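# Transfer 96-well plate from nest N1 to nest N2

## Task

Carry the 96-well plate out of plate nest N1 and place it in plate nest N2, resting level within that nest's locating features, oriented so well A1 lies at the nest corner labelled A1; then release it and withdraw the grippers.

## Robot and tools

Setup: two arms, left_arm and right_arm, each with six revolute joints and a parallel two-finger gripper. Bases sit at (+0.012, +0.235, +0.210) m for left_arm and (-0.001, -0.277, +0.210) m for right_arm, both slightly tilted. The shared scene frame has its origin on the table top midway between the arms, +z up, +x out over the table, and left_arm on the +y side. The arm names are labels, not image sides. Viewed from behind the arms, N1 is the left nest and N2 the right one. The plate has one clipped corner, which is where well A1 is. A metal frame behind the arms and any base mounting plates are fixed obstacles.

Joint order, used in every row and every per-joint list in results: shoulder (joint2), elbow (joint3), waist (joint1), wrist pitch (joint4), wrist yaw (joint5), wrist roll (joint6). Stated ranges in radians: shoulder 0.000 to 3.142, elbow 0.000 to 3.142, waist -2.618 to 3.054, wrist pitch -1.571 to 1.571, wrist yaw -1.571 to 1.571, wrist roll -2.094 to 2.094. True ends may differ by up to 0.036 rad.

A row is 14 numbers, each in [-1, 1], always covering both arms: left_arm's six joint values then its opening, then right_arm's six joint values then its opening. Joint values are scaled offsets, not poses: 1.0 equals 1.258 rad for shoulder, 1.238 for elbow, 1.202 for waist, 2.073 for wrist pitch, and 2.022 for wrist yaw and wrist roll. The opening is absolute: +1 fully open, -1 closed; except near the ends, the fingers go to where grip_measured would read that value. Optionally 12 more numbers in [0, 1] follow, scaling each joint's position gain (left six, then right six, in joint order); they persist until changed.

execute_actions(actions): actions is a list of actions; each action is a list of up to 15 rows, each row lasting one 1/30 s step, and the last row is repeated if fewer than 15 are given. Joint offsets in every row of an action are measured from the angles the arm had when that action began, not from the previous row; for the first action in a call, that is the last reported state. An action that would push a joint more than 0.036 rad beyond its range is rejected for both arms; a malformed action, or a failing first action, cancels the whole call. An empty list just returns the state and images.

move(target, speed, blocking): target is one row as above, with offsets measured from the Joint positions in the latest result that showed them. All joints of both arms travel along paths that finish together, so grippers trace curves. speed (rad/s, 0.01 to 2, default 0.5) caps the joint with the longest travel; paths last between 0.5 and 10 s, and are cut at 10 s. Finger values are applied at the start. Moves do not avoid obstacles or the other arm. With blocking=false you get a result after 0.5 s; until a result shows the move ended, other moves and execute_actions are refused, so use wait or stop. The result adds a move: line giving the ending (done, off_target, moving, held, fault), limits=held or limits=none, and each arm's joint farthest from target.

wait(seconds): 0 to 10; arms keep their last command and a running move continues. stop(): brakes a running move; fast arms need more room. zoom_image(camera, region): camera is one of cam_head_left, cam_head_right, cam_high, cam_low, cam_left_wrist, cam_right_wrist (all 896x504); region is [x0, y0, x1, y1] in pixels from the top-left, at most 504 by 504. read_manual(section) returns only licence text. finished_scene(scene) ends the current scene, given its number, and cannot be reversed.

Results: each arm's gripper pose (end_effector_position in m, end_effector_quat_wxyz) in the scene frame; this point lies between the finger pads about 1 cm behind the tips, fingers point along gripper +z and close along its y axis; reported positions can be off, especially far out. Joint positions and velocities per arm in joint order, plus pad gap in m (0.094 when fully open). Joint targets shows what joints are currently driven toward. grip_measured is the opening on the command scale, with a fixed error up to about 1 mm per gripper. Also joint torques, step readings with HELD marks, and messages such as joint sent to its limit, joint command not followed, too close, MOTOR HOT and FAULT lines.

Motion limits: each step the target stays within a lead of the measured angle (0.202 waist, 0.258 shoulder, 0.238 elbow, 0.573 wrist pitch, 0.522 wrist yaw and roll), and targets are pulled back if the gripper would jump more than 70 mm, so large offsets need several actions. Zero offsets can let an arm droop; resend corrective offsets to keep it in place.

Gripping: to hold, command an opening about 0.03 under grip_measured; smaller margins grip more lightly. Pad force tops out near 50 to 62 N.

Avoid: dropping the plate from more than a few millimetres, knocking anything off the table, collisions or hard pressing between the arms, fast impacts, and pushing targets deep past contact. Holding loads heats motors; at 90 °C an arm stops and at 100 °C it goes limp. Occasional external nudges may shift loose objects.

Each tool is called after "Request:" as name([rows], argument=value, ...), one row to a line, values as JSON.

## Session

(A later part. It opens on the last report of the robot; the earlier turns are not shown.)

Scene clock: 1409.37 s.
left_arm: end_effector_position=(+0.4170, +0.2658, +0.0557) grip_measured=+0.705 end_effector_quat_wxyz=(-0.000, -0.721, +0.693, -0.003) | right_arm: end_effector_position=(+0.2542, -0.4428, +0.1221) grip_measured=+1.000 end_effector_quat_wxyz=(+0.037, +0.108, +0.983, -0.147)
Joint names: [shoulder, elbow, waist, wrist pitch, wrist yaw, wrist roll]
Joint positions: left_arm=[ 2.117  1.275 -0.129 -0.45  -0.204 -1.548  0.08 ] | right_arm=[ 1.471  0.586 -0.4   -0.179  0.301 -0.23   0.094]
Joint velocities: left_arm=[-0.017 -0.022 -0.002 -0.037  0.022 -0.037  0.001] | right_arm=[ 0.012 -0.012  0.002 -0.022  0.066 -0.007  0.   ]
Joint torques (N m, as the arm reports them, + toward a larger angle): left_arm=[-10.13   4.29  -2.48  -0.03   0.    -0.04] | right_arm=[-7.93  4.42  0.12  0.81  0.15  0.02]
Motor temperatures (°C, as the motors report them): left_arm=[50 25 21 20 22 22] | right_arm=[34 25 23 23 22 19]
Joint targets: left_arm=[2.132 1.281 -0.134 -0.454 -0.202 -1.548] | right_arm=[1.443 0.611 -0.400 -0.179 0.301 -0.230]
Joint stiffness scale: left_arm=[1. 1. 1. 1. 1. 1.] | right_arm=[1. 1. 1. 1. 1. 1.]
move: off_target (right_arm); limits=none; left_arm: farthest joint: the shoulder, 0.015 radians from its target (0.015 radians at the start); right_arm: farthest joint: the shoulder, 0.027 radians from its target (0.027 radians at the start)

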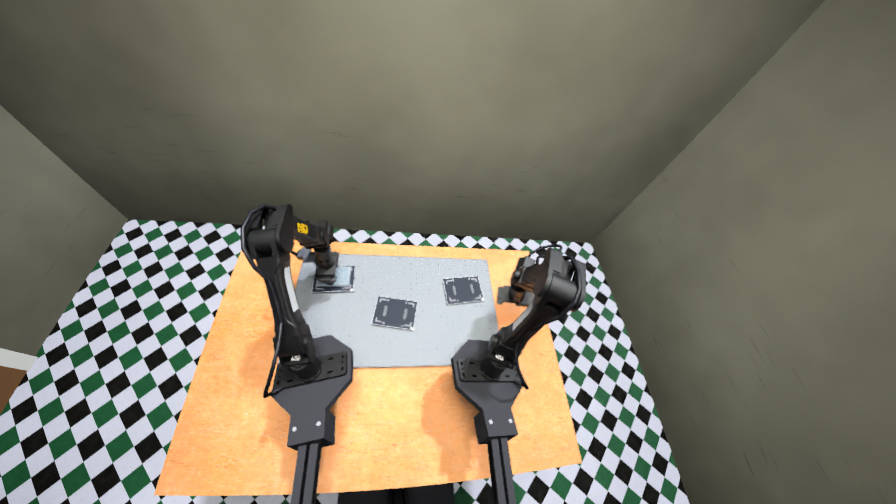

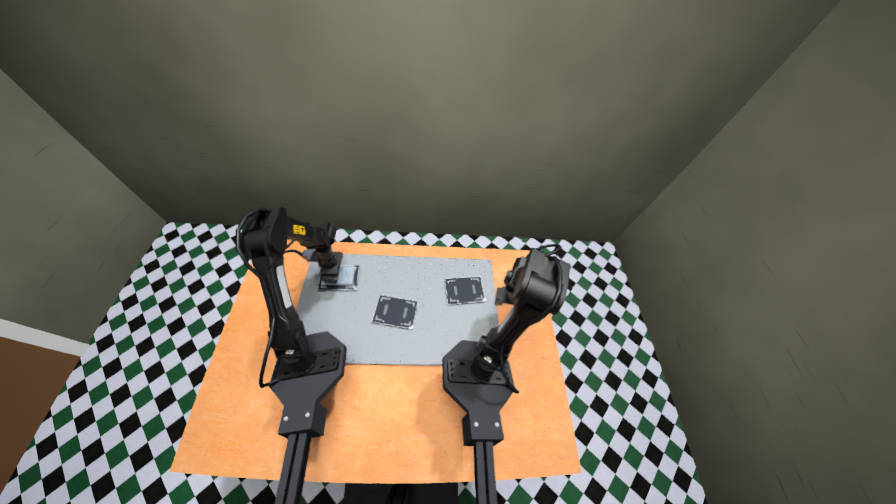

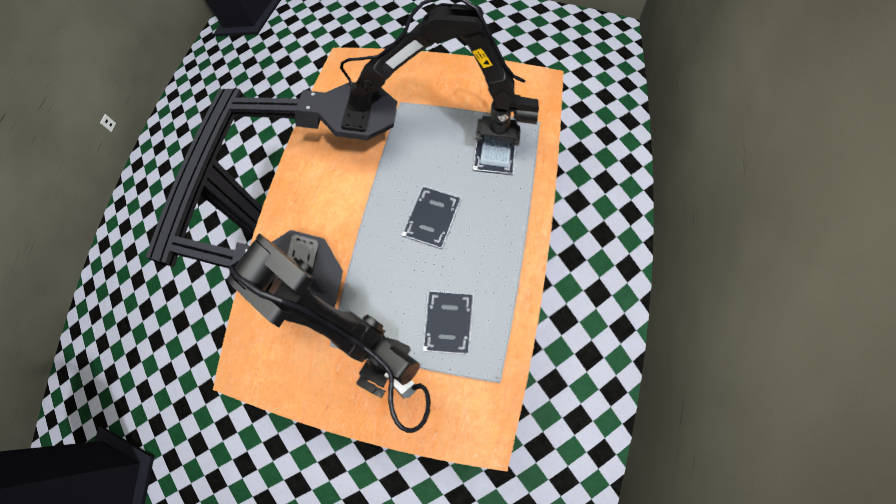

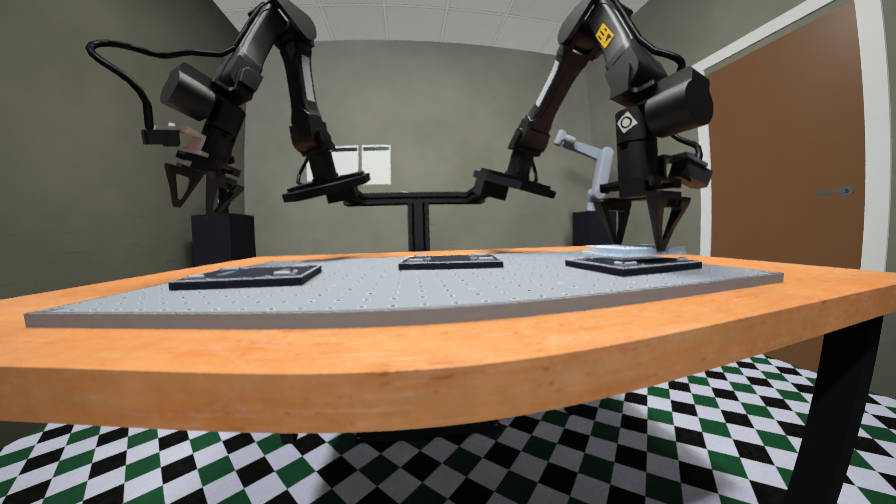

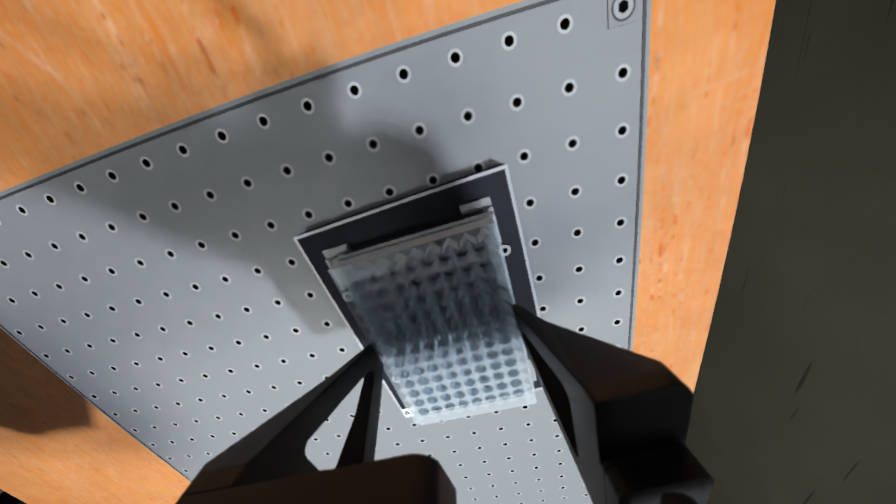

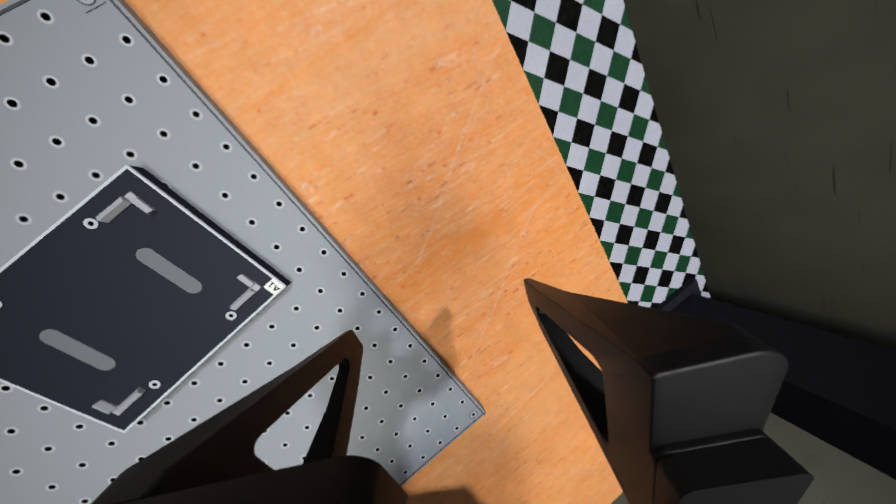

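Request:
execute_actions([
  [[0.0165,0.005,-0.004,-0.002,0.001,0,0.67,-0.022,0.02,0,0,0,0,1],[0.0165,0.005,-0.004,-0.002,0.001,0,0.67,-0.022,0.02,0,0,0,0,1],[0.0165,0.005,-0.004,-0.002,0.001,0,0.67,-0.022,0.02,0,0,0,0,1],[0.0105,0.005,-0.004,-0.002,0.001,0,0.67,-0.022,0.02,0,0,0,0,1]],
])

Request:
zoom_image(camera="cam_left_wrist", region=[310,170,530,300])

Request:
zoom_image(camera="cam_low", region=[550,220,720,290])

Scene clock: 1418.10 s.
left_arm: end_effector_position=(+0.4142, +0.2648, +0.0520) grip_measured=+0.705 end_effector_quat_wxyz=(-0.004, -0.720, +0.694, +0.001) | right_arm: end_effector_position=(+0.2542, -0.4428, +0.1221) grip_measured=+1.000 end_effector_quat_wxyz=(+0.037, +0.108, +0.983, -0.147)
Joint names: [shoulder, elbow, waist, wrist pitch, wrist yaw, wrist roll]
Joint positions: left_arm=[ 2.128  1.275 -0.129 -0.45  -0.204 -1.548  0.08 ] | right_arm=[ 1.471  0.586 -0.4   -0.179  0.301 -0.23   0.094]
Joint velocities: left_arm=[-0.012  0.012 -0.012 -0.022 -0.037 -0.007 -0.   ] | right_arm=[ 0.002  0.017 -0.007  0.022  0.066  0.022  0.   ]
Joint torques (N m, as the arm reports them, + toward a larger angle): left_arm=[-11.16   4.23  -2.5   -0.05   0.    -0.04] | right_arm=[-7.93  4.41  0.11  0.81  0.15  0.01]
Motor temperatures (°C, as the motors report them): left_arm=[49 25 21 20 22 22] | right_arm=[34 25 23 23 22 19]
Joint targets: left_arm=[2.131 1.281 -0.134 -0.454 -0.202 -1.548] | right_arm=[1.443 0.611 -0.400 -0.179 0.301 -0.230]
Joint stiffness scale: left_arm=[1. 1. 1. 1. 1. 1.] | right_arm=[1. 1. 1. 1. 1. 1.]
Step readings (joint positions):
0: left_arm=[2.117 1.275 -0.129 -0.450 -0.204 -1.548] | right_arm=[1.471 0.586 -0.400 -0.179 0.301 -0.230]
1: left_arm=[2.119 1.275 -0.129 -0.450 -0.204 -1.548] | right_arm=[1.471 0.586 -0.400 -0.179 0.301 -0.230]
2: left_arm=[2.121 1.275 -0.129 -0.450 -0.204 -1.548] | right_arm=[1.471 0.586 -0.400 -0.179 0.301 -0.230]
4: left_arm=[2.126 1.275 -0.129 -0.450 -0.204 -1.548] | right_arm=[1.471 0.586 -0.400 -0.179 0.301 -0.230]
8: left_arm=[2.128 1.275 -0.129 -0.450 -0.204 -1.548] | right_arm=[1.471 0.586 -0.400 -0.179 0.301 -0.230]
15: Joint positions above

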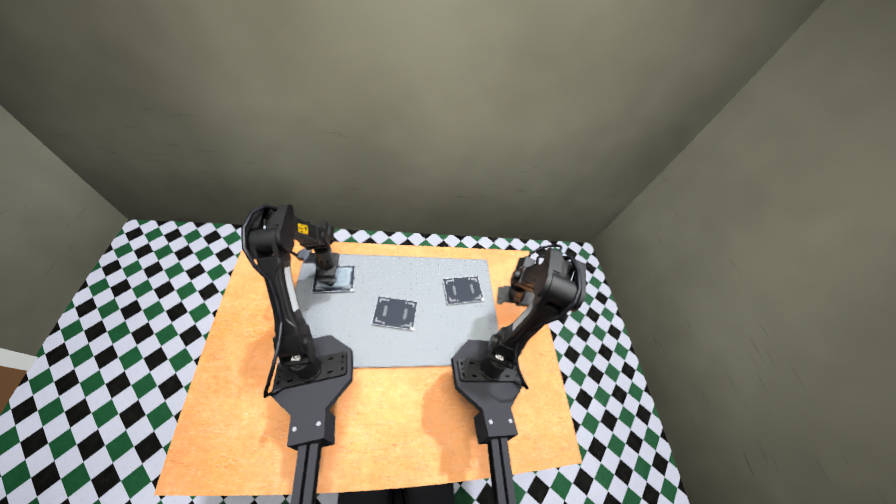

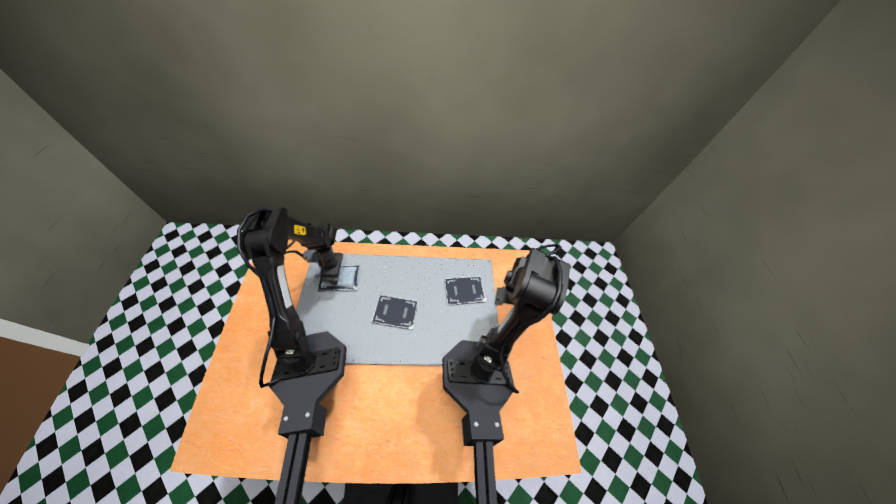

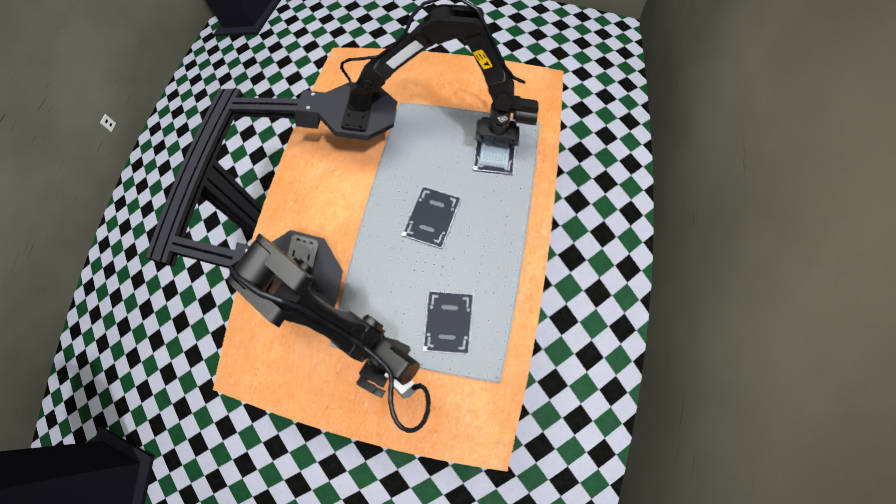

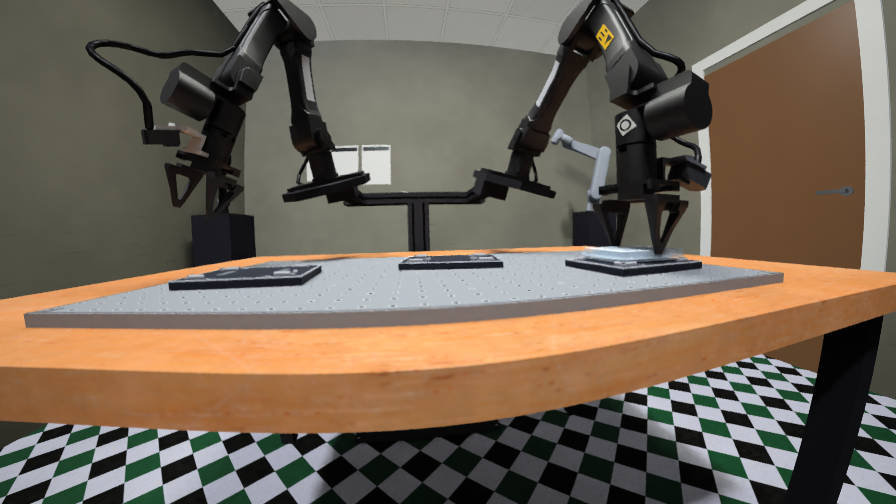

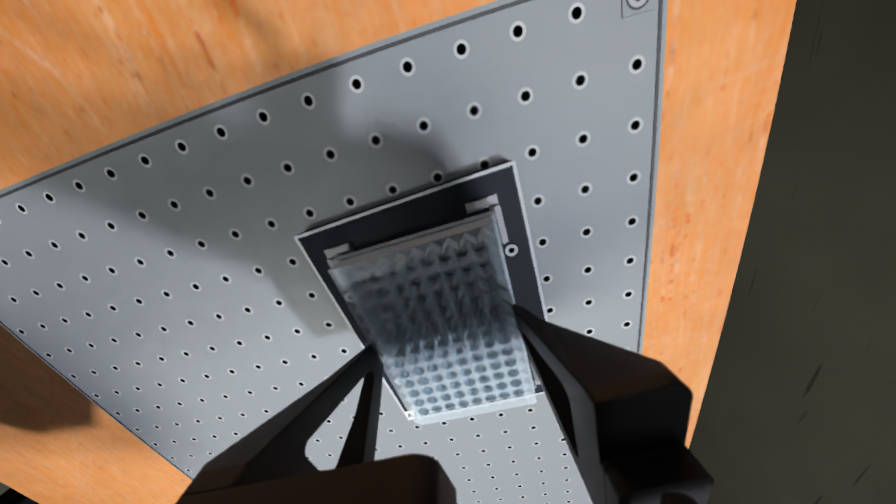

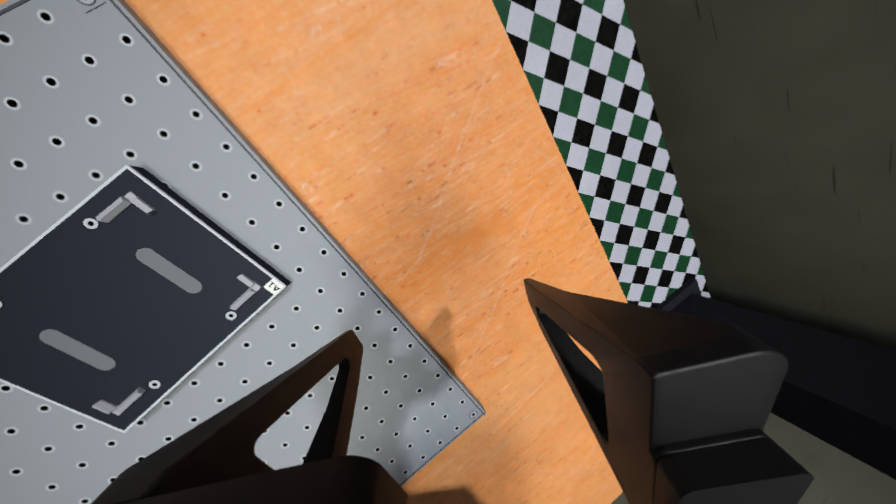

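Region (310, 170, 530, 300) of cam_left_wrist's 896x504 image, scaled by 2.291, with more detail than that image has; it fills the top 298 rows of this view, and the rest is white.

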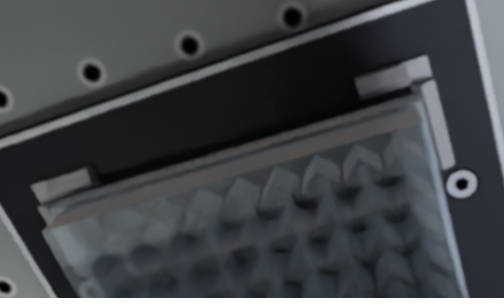

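Region (550, 220, 720, 290) of cam_low's 896x504 image, scaled by 2.965, with more detail than that image has; it fills the top 208 rows of this view, and the rest is white.

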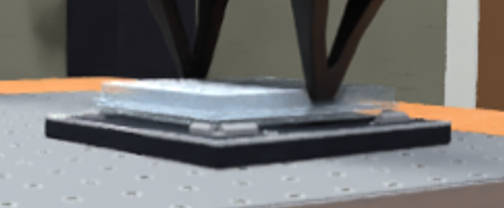

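Request:
execute_actions(actions=[])

Scene clock: 1438.57 s.
left_arm: end_effector_position=(+0.4142, +0.2648, +0.0520) grip_measured=+0.705 end_effector_quat_wxyz=(-0.004, -0.720, +0.694, +0.001) | right_arm: end_effector_position=(+0.2542, -0.4428, +0.1221) grip_measured=+1.000 end_effector_quat_wxyz=(+0.037, +0.108, +0.983, -0.147)
Joint names: [shoulder, elbow, waist, wrist pitch, wrist yaw, wrist roll]
Joint positions: left_arm=[ 2.128  1.275 -0.129 -0.45  -0.204 -1.548  0.08 ] | right_arm=[ 1.471  0.586 -0.4   -0.179  0.301 -0.23   0.094]
Joint velocities: left_arm=[-0.007 -0.007 -0.012  0.022 -0.066 -0.037  0.   ] | right_arm=[-0.002 -0.007  0.012 -0.007 -0.022 -0.037  0.   ]
Joint torques (N m, as the arm reports them, + toward a larger angle): left_arm=[-11.17   4.23  -2.49  -0.05   0.    -0.04] | right_arm=[-7.91  4.41  0.1   0.8   0.13  0.02]
Motor temperatures (°C, as the motors report them): left_arm=[48 25 21 20 22 22] | right_arm=[34 25 23 23 22 19]
Joint targets: left_arm=[2.131 1.281 -0.134 -0.454 -0.202 -1.548] | right_arm=[1.443 0.611 -0.400 -0.179 0.301 -0.230]
Joint stiffness scale: left_arm=[1. 1. 1. 1. 1. 1.] | right_arm=[1. 1. 1. 1. 1. 1.]

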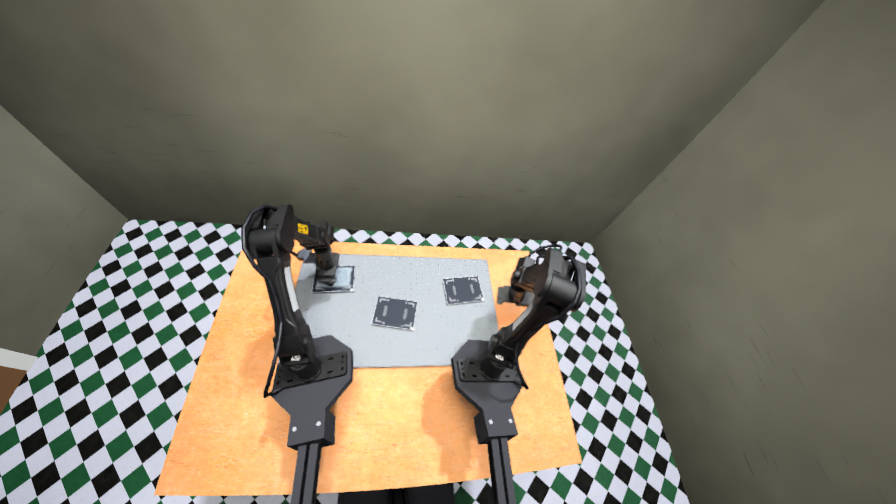

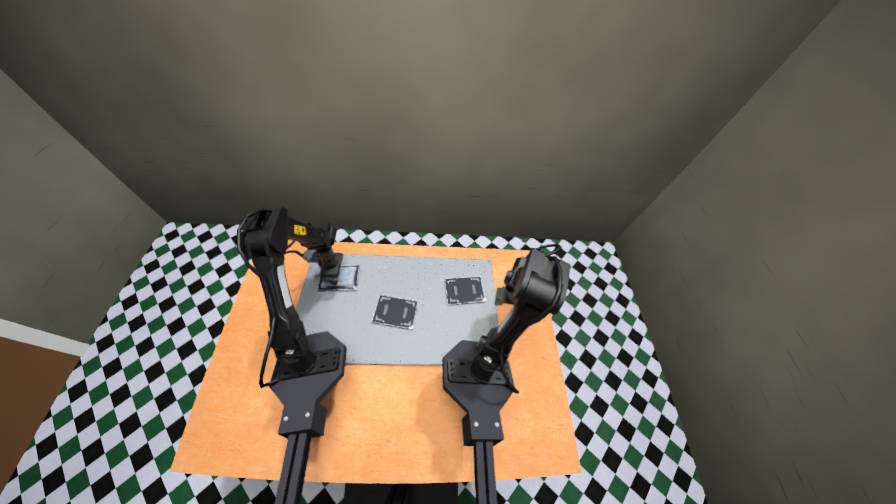

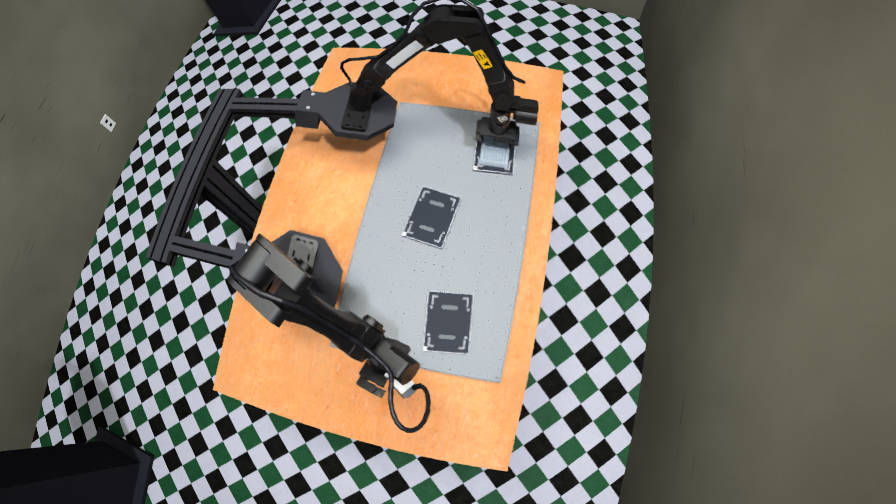

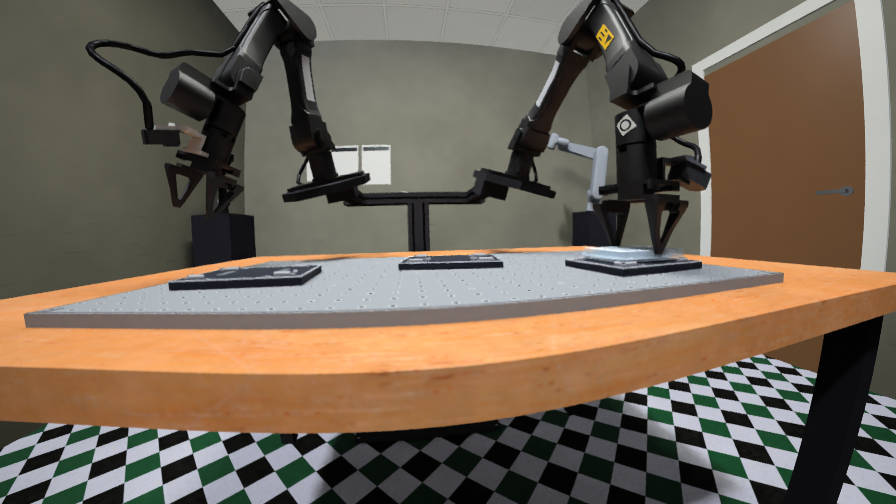

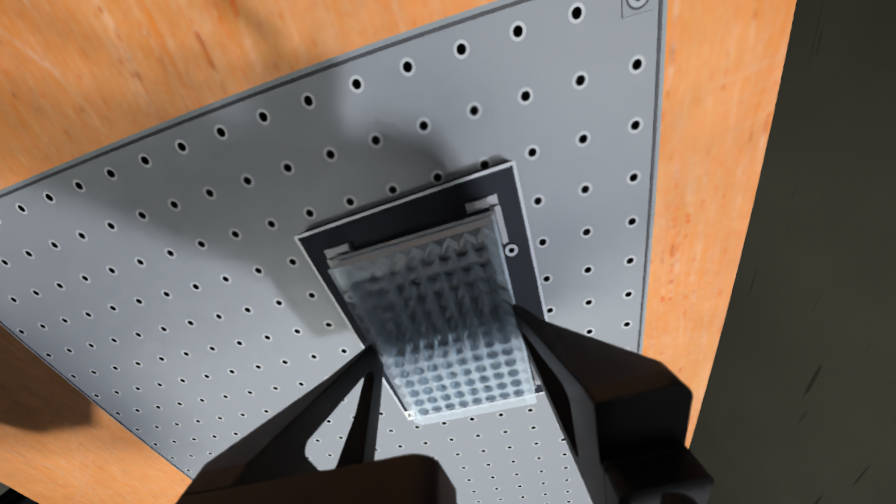

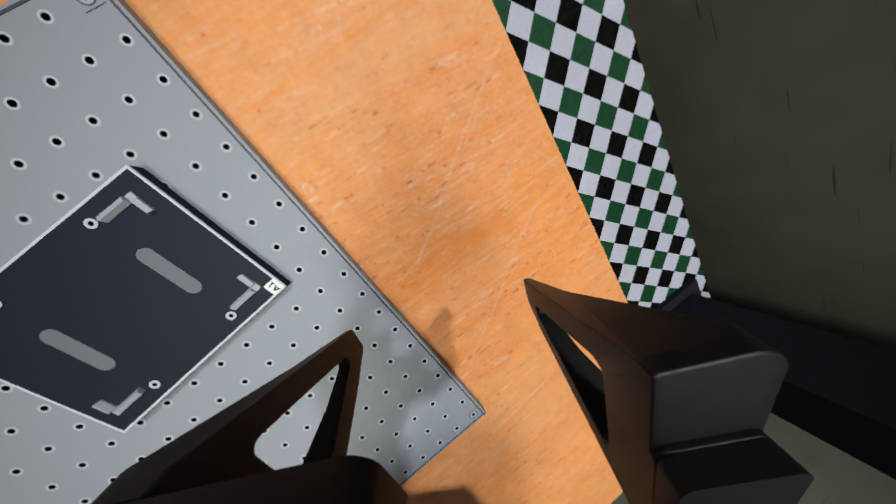

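Request:
execute_actions([
  [[0.0024,0.0048,-0.0042,0.011,0.001,0,0.67,-0.022,0.02,0,0,0,0,1],[0.0024,0.0048,-0.0042,0.011,0.001,0,0.67,-0.022,0.02,0,0,0,0,1],[0.0024,0.0048,-0.0042,0.011,0.001,0,0.67,-0.022,0.02,0,0,0,0,1],[0.0024,0.0048,-0.0042,0.0075,0.001,0,0.67,-0.022,0.02,0,0,0,0,1]],
])

Scene clock: 1447.40 s.
left_arm: end_effector_position=(+0.4143, +0.2648, +0.0520) grip_measured=+0.705 end_effector_quat_wxyz=(-0.004, -0.720, +0.694, +0.001) | right_arm: end_effector_position=(+0.2542, -0.4428, +0.1221) grip_measured=+1.000 end_effector_quat_wxyz=(+0.037, +0.108, +0.983, -0.147)
Joint names: [shoulder, elbow, waist, wrist pitch, wrist yaw, wrist roll]
Joint positions: left_arm=[ 2.128  1.275 -0.129 -0.45  -0.204 -1.548  0.08 ] | right_arm=[ 1.471  0.586 -0.4   -0.179  0.301 -0.23   0.094]
Joint velocities: left_arm=[ 0.002  0.007 -0.002 -0.022 -0.007 -0.007 -0.   ] | right_arm=[-0.002 -0.002  0.007  0.022 -0.066 -0.037  0.   ]
Joint torques (N m, as the arm reports them, + toward a larger angle): left_arm=[-11.13   4.21  -2.51   0.14   0.    -0.04] | right_arm=[-7.92  4.42  0.11  0.81  0.14  0.  ]
Motor temperatures (°C, as the motors report them): left_arm=[48 25 21 20 22 22] | right_arm=[34 25 23 23 22 19]
Joint targets: left_arm=[2.131 1.281 -0.134 -0.435 -0.202 -1.548] | right_arm=[1.443 0.611 -0.400 -0.179 0.301 -0.230]
Joint stiffness scale: left_arm=[1. 1. 1. 1. 1. 1.] | right_arm=[1. 1. 1. 1. 1. 1.]
Step readings (joint positions):
0: left_arm=[2.128 1.275 -0.129 -0.450 -0.204 -1.548] | right_arm=[1.471 0.586 -0.400 -0.179 0.301 -0.230]
1: left_arm=[2.128 1.275 -0.129 -0.450 -0.204 -1.548] | right_arm=[1.471 0.586 -0.400 -0.179 0.301 -0.230]
2: left_arm=[2.128 1.275 -0.129 -0.450 -0.204 -1.548] | right_arm=[1.471 0.586 -0.400 -0.179 0.301 -0.230]
4: left_arm=[2.128 1.275 -0.129 -0.450 -0.204 -1.548] | right_arm=[1.471 0.586 -0.400 -0.179 0.301 -0.230]
8: left_arm=[2.128 1.275 -0.129 -0.450 -0.204 -1.548] | right_arm=[1.471 0.586 -0.400 -0.179 0.301 -0.230]
15: Joint positions above

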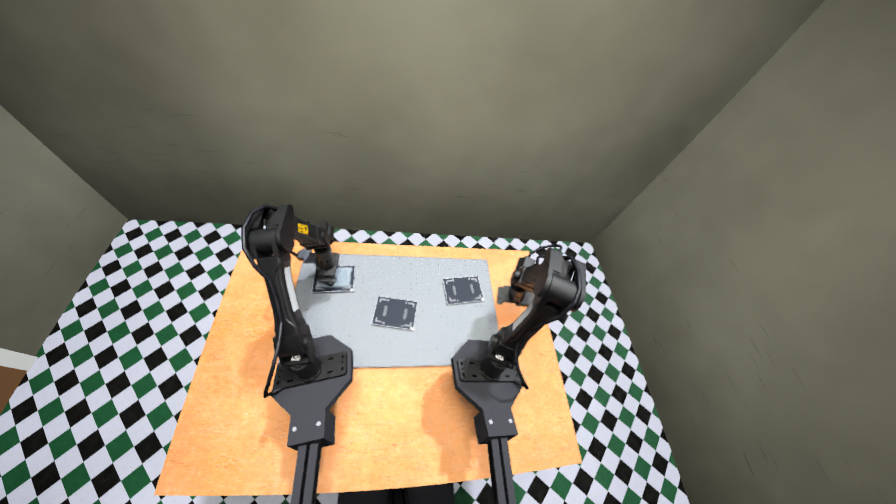

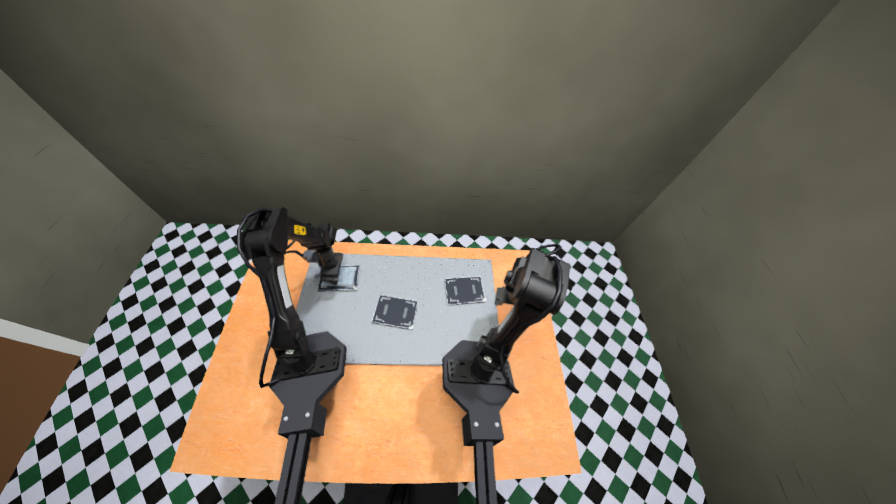

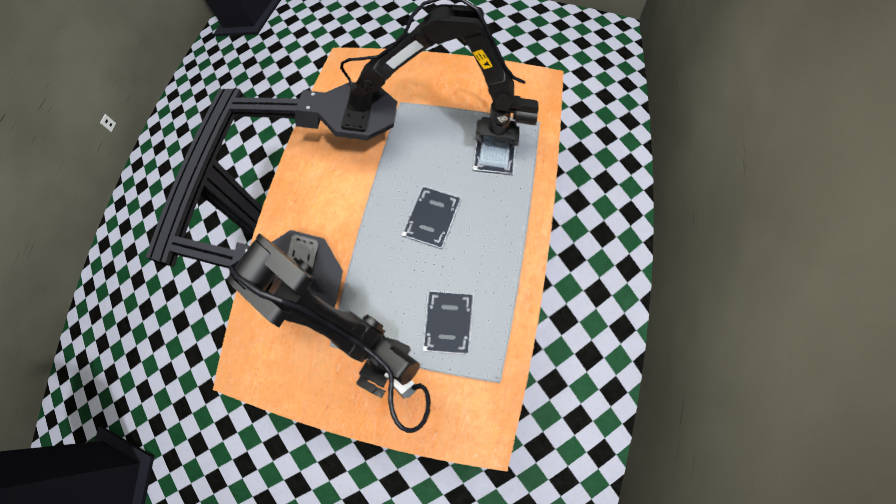

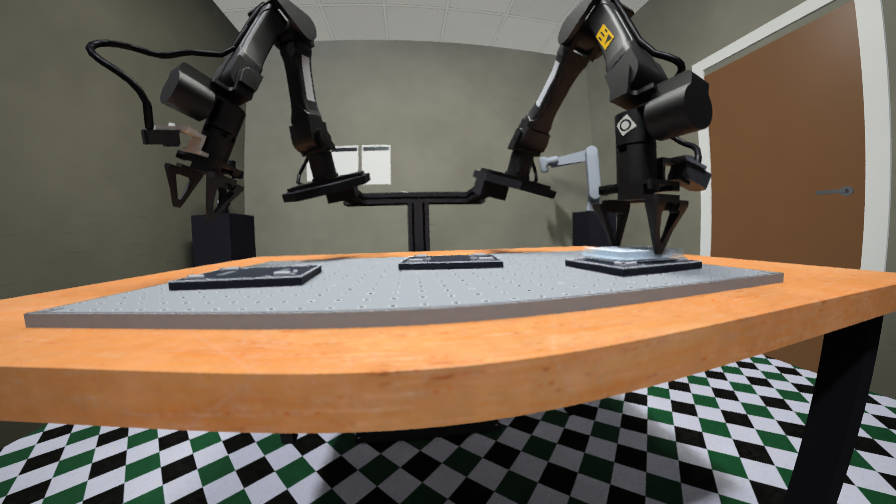

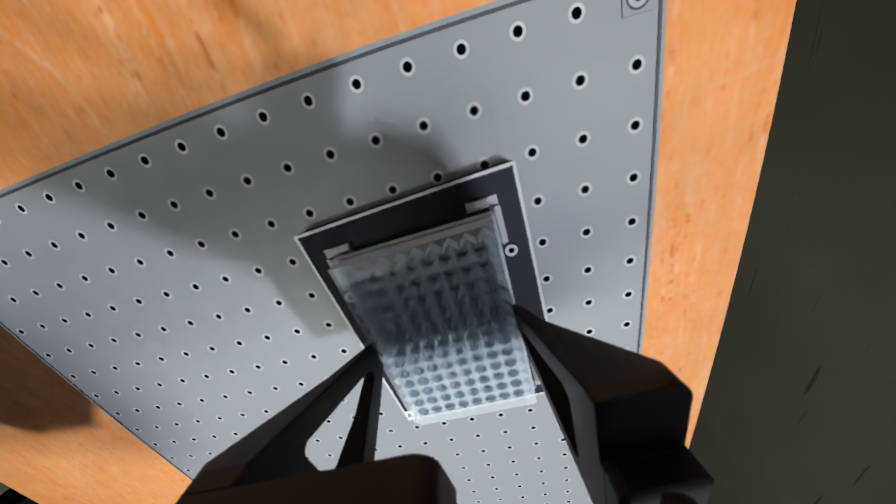

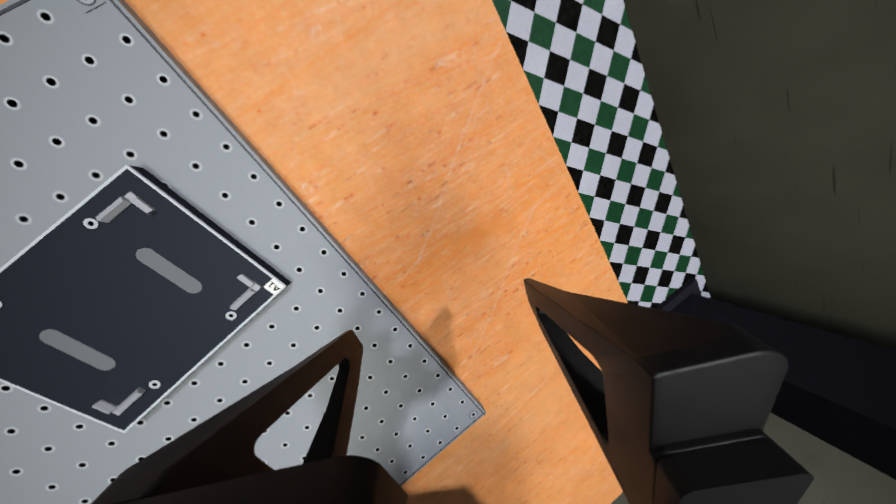

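Request:
zoom_image(camera="cam_left_wrist", region=[290,160,550,300])

Request:
zoom_image(camera="cam_low", region=[550,220,720,290])

Region (290, 160, 550, 300) of cam_left_wrist's 896x504 image, scaled by 1.938, with more detail than that image has; it fills the top 271 rows of this view, and the rest is white.

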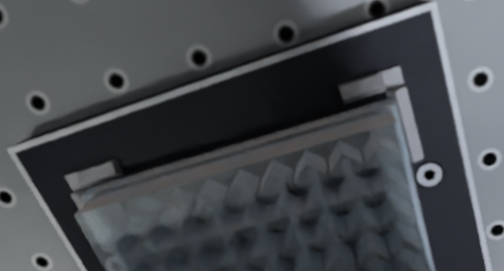

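Region (550, 220, 720, 290) of cam_low's 896x504 image, scaled by 2.965, with more detail than that image has; it fills the top 208 rows of this view, and the rest is white.

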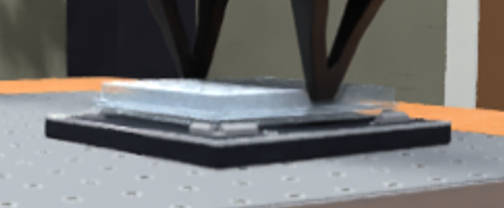

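Request:
execute_actions([
  [[0.0024,0.0048,-0.0042,0.014,0.001,0,0.67,-0.022,0.02,0,0,0,0,1],[0.0024,0.0048,-0.0042,0.014,0.001,0,0.67,-0.022,0.02,0,0,0,0,1],[0.0024,0.0048,-0.0042,0.014,0.001,0,0.67,-0.022,0.02,0,0,0,0,1],[0.0024,0.0048,-0.0042,0.0075,0.001,0,0.67,-0.022,0.02,0,0,0,0,1]],
])

Scene clock: 1455.30 s.
left_arm: end_effector_position=(+0.4144, +0.2648, +0.0520) grip_measured=+0.705 end_effector_quat_wxyz=(-0.004, -0.720, +0.694, +0.001) | right_arm: end_effector_position=(+0.2542, -0.4428, +0.1221) grip_measured=+1.000 end_effector_quat_wxyz=(+0.037, +0.108, +0.983, -0.147)
Joint names: [shoulder, elbow, waist, wrist pitch, wrist yaw, wrist roll]
Joint positions: left_arm=[ 2.128  1.275 -0.129 -0.45  -0.204 -1.548  0.08 ] | right_arm=[ 1.471  0.586 -0.4   -0.179  0.301 -0.23   0.094]
Joint velocities: left_arm=[ 0.002 -0.002 -0.007  0.037 -0.037 -0.037  0.   ] | right_arm=[-0.007 -0.017  0.007  0.022 -0.007  0.037  0.   ]
Joint torques (N m, as the arm reports them, + toward a larger angle): left_arm=[-11.14   4.21  -2.51   0.13   0.01  -0.04] | right_arm=[-7.93  4.4   0.12  0.79  0.14  0.02]
Motor temperatures (°C, as the motors report them): left_arm=[48 25 21 20 22 22] | right_arm=[34 25 23 23 22 19]
Joint targets: left_arm=[2.131 1.281 -0.134 -0.435 -0.202 -1.548] | right_arm=[1.443 0.611 -0.400 -0.179 0.301 -0.230]
Joint stiffness scale: left_arm=[1. 1. 1. 1. 1. 1.] | right_arm=[1. 1. 1. 1. 1. 1.]
Step readings (joint positions):
0: left_arm=[2.128 1.275 -0.129 -0.450 -0.204 -1.548] | right_arm=[1.471 0.586 -0.400 -0.179 0.301 -0.230]
1: left_arm=[2.128 1.275 -0.129 -0.450 -0.204 -1.548] | right_arm=[1.471 0.586 -0.400 -0.179 0.301 -0.230]
2: left_arm=[2.128 1.275 -0.129 -0.450 -0.204 -1.548] | right_arm=[1.471 0.586 -0.400 -0.179 0.301 -0.230]
4: left_arm=[2.128 1.275 -0.129 -0.450 -0.204 -1.548] | right_arm=[1.471 0.586 -0.400 -0.179 0.301 -0.230]
8: left_arm=[2.128 1.275 -0.129 -0.450 -0.204 -1.548] | right_arm=[1.471 0.586 -0.400 -0.179 0.301 -0.230]
15: Joint positions above

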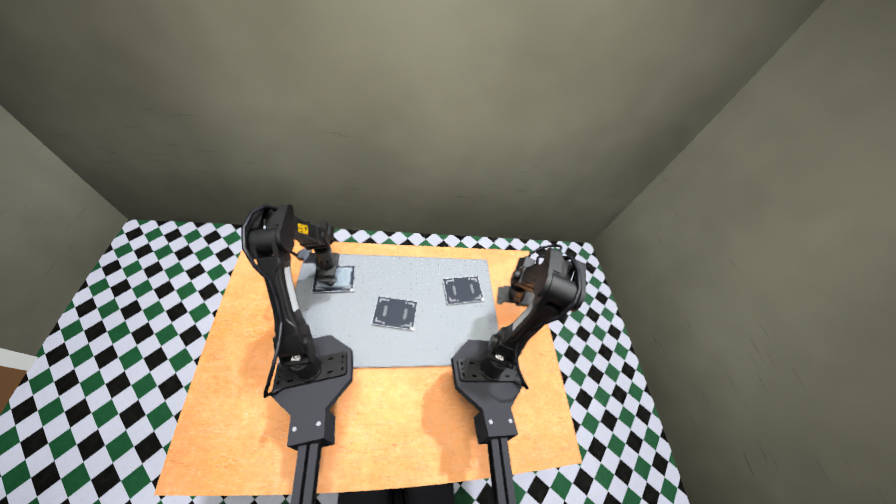

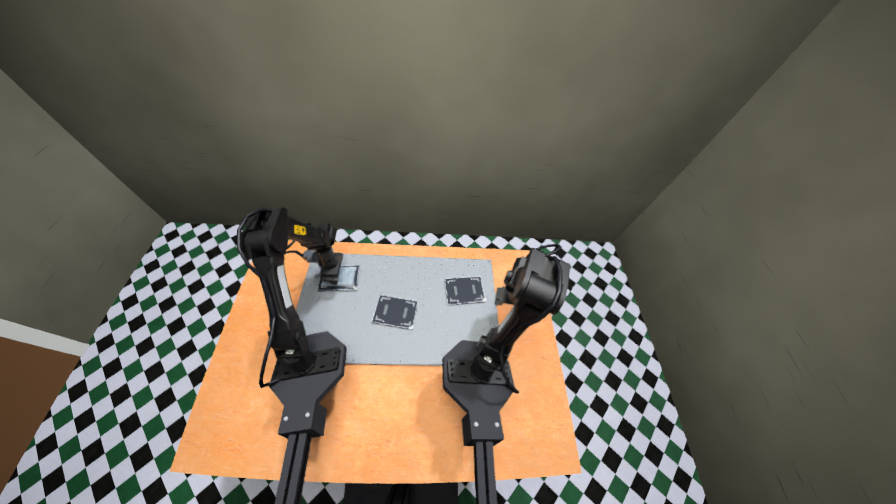

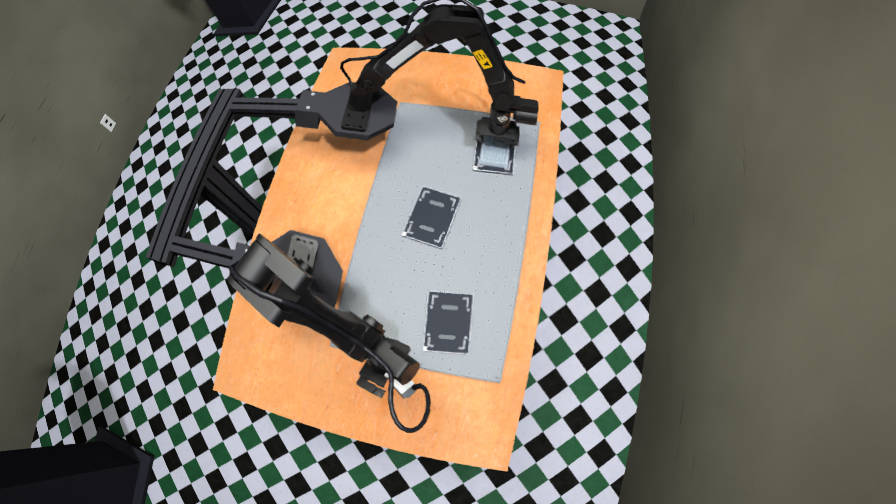

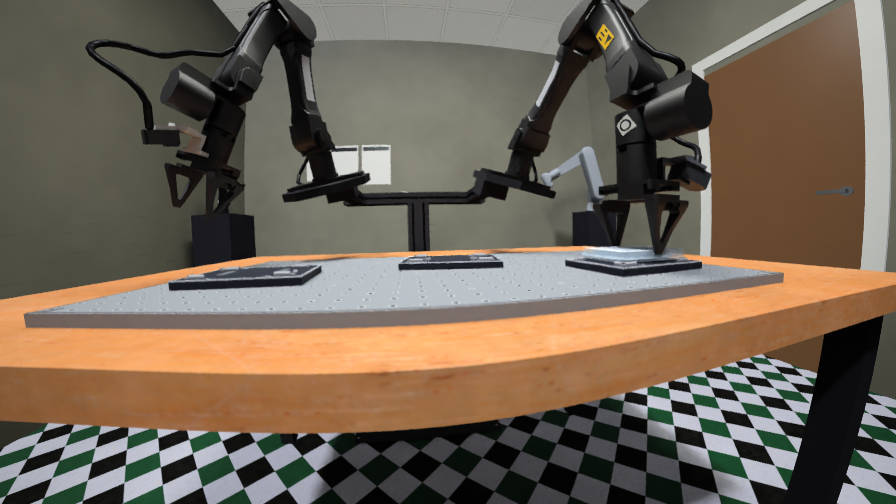

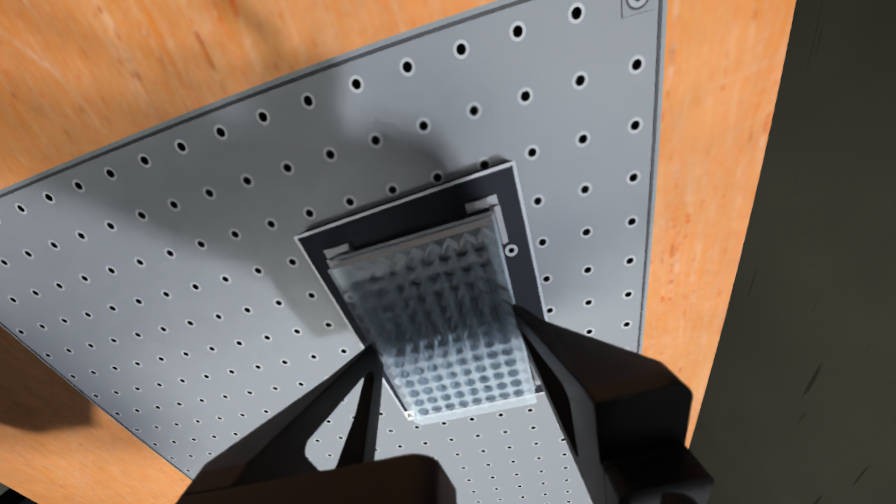

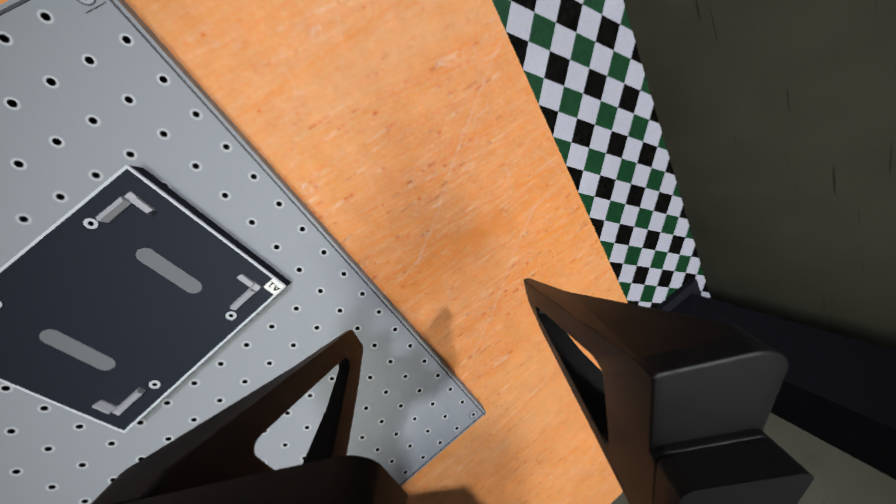

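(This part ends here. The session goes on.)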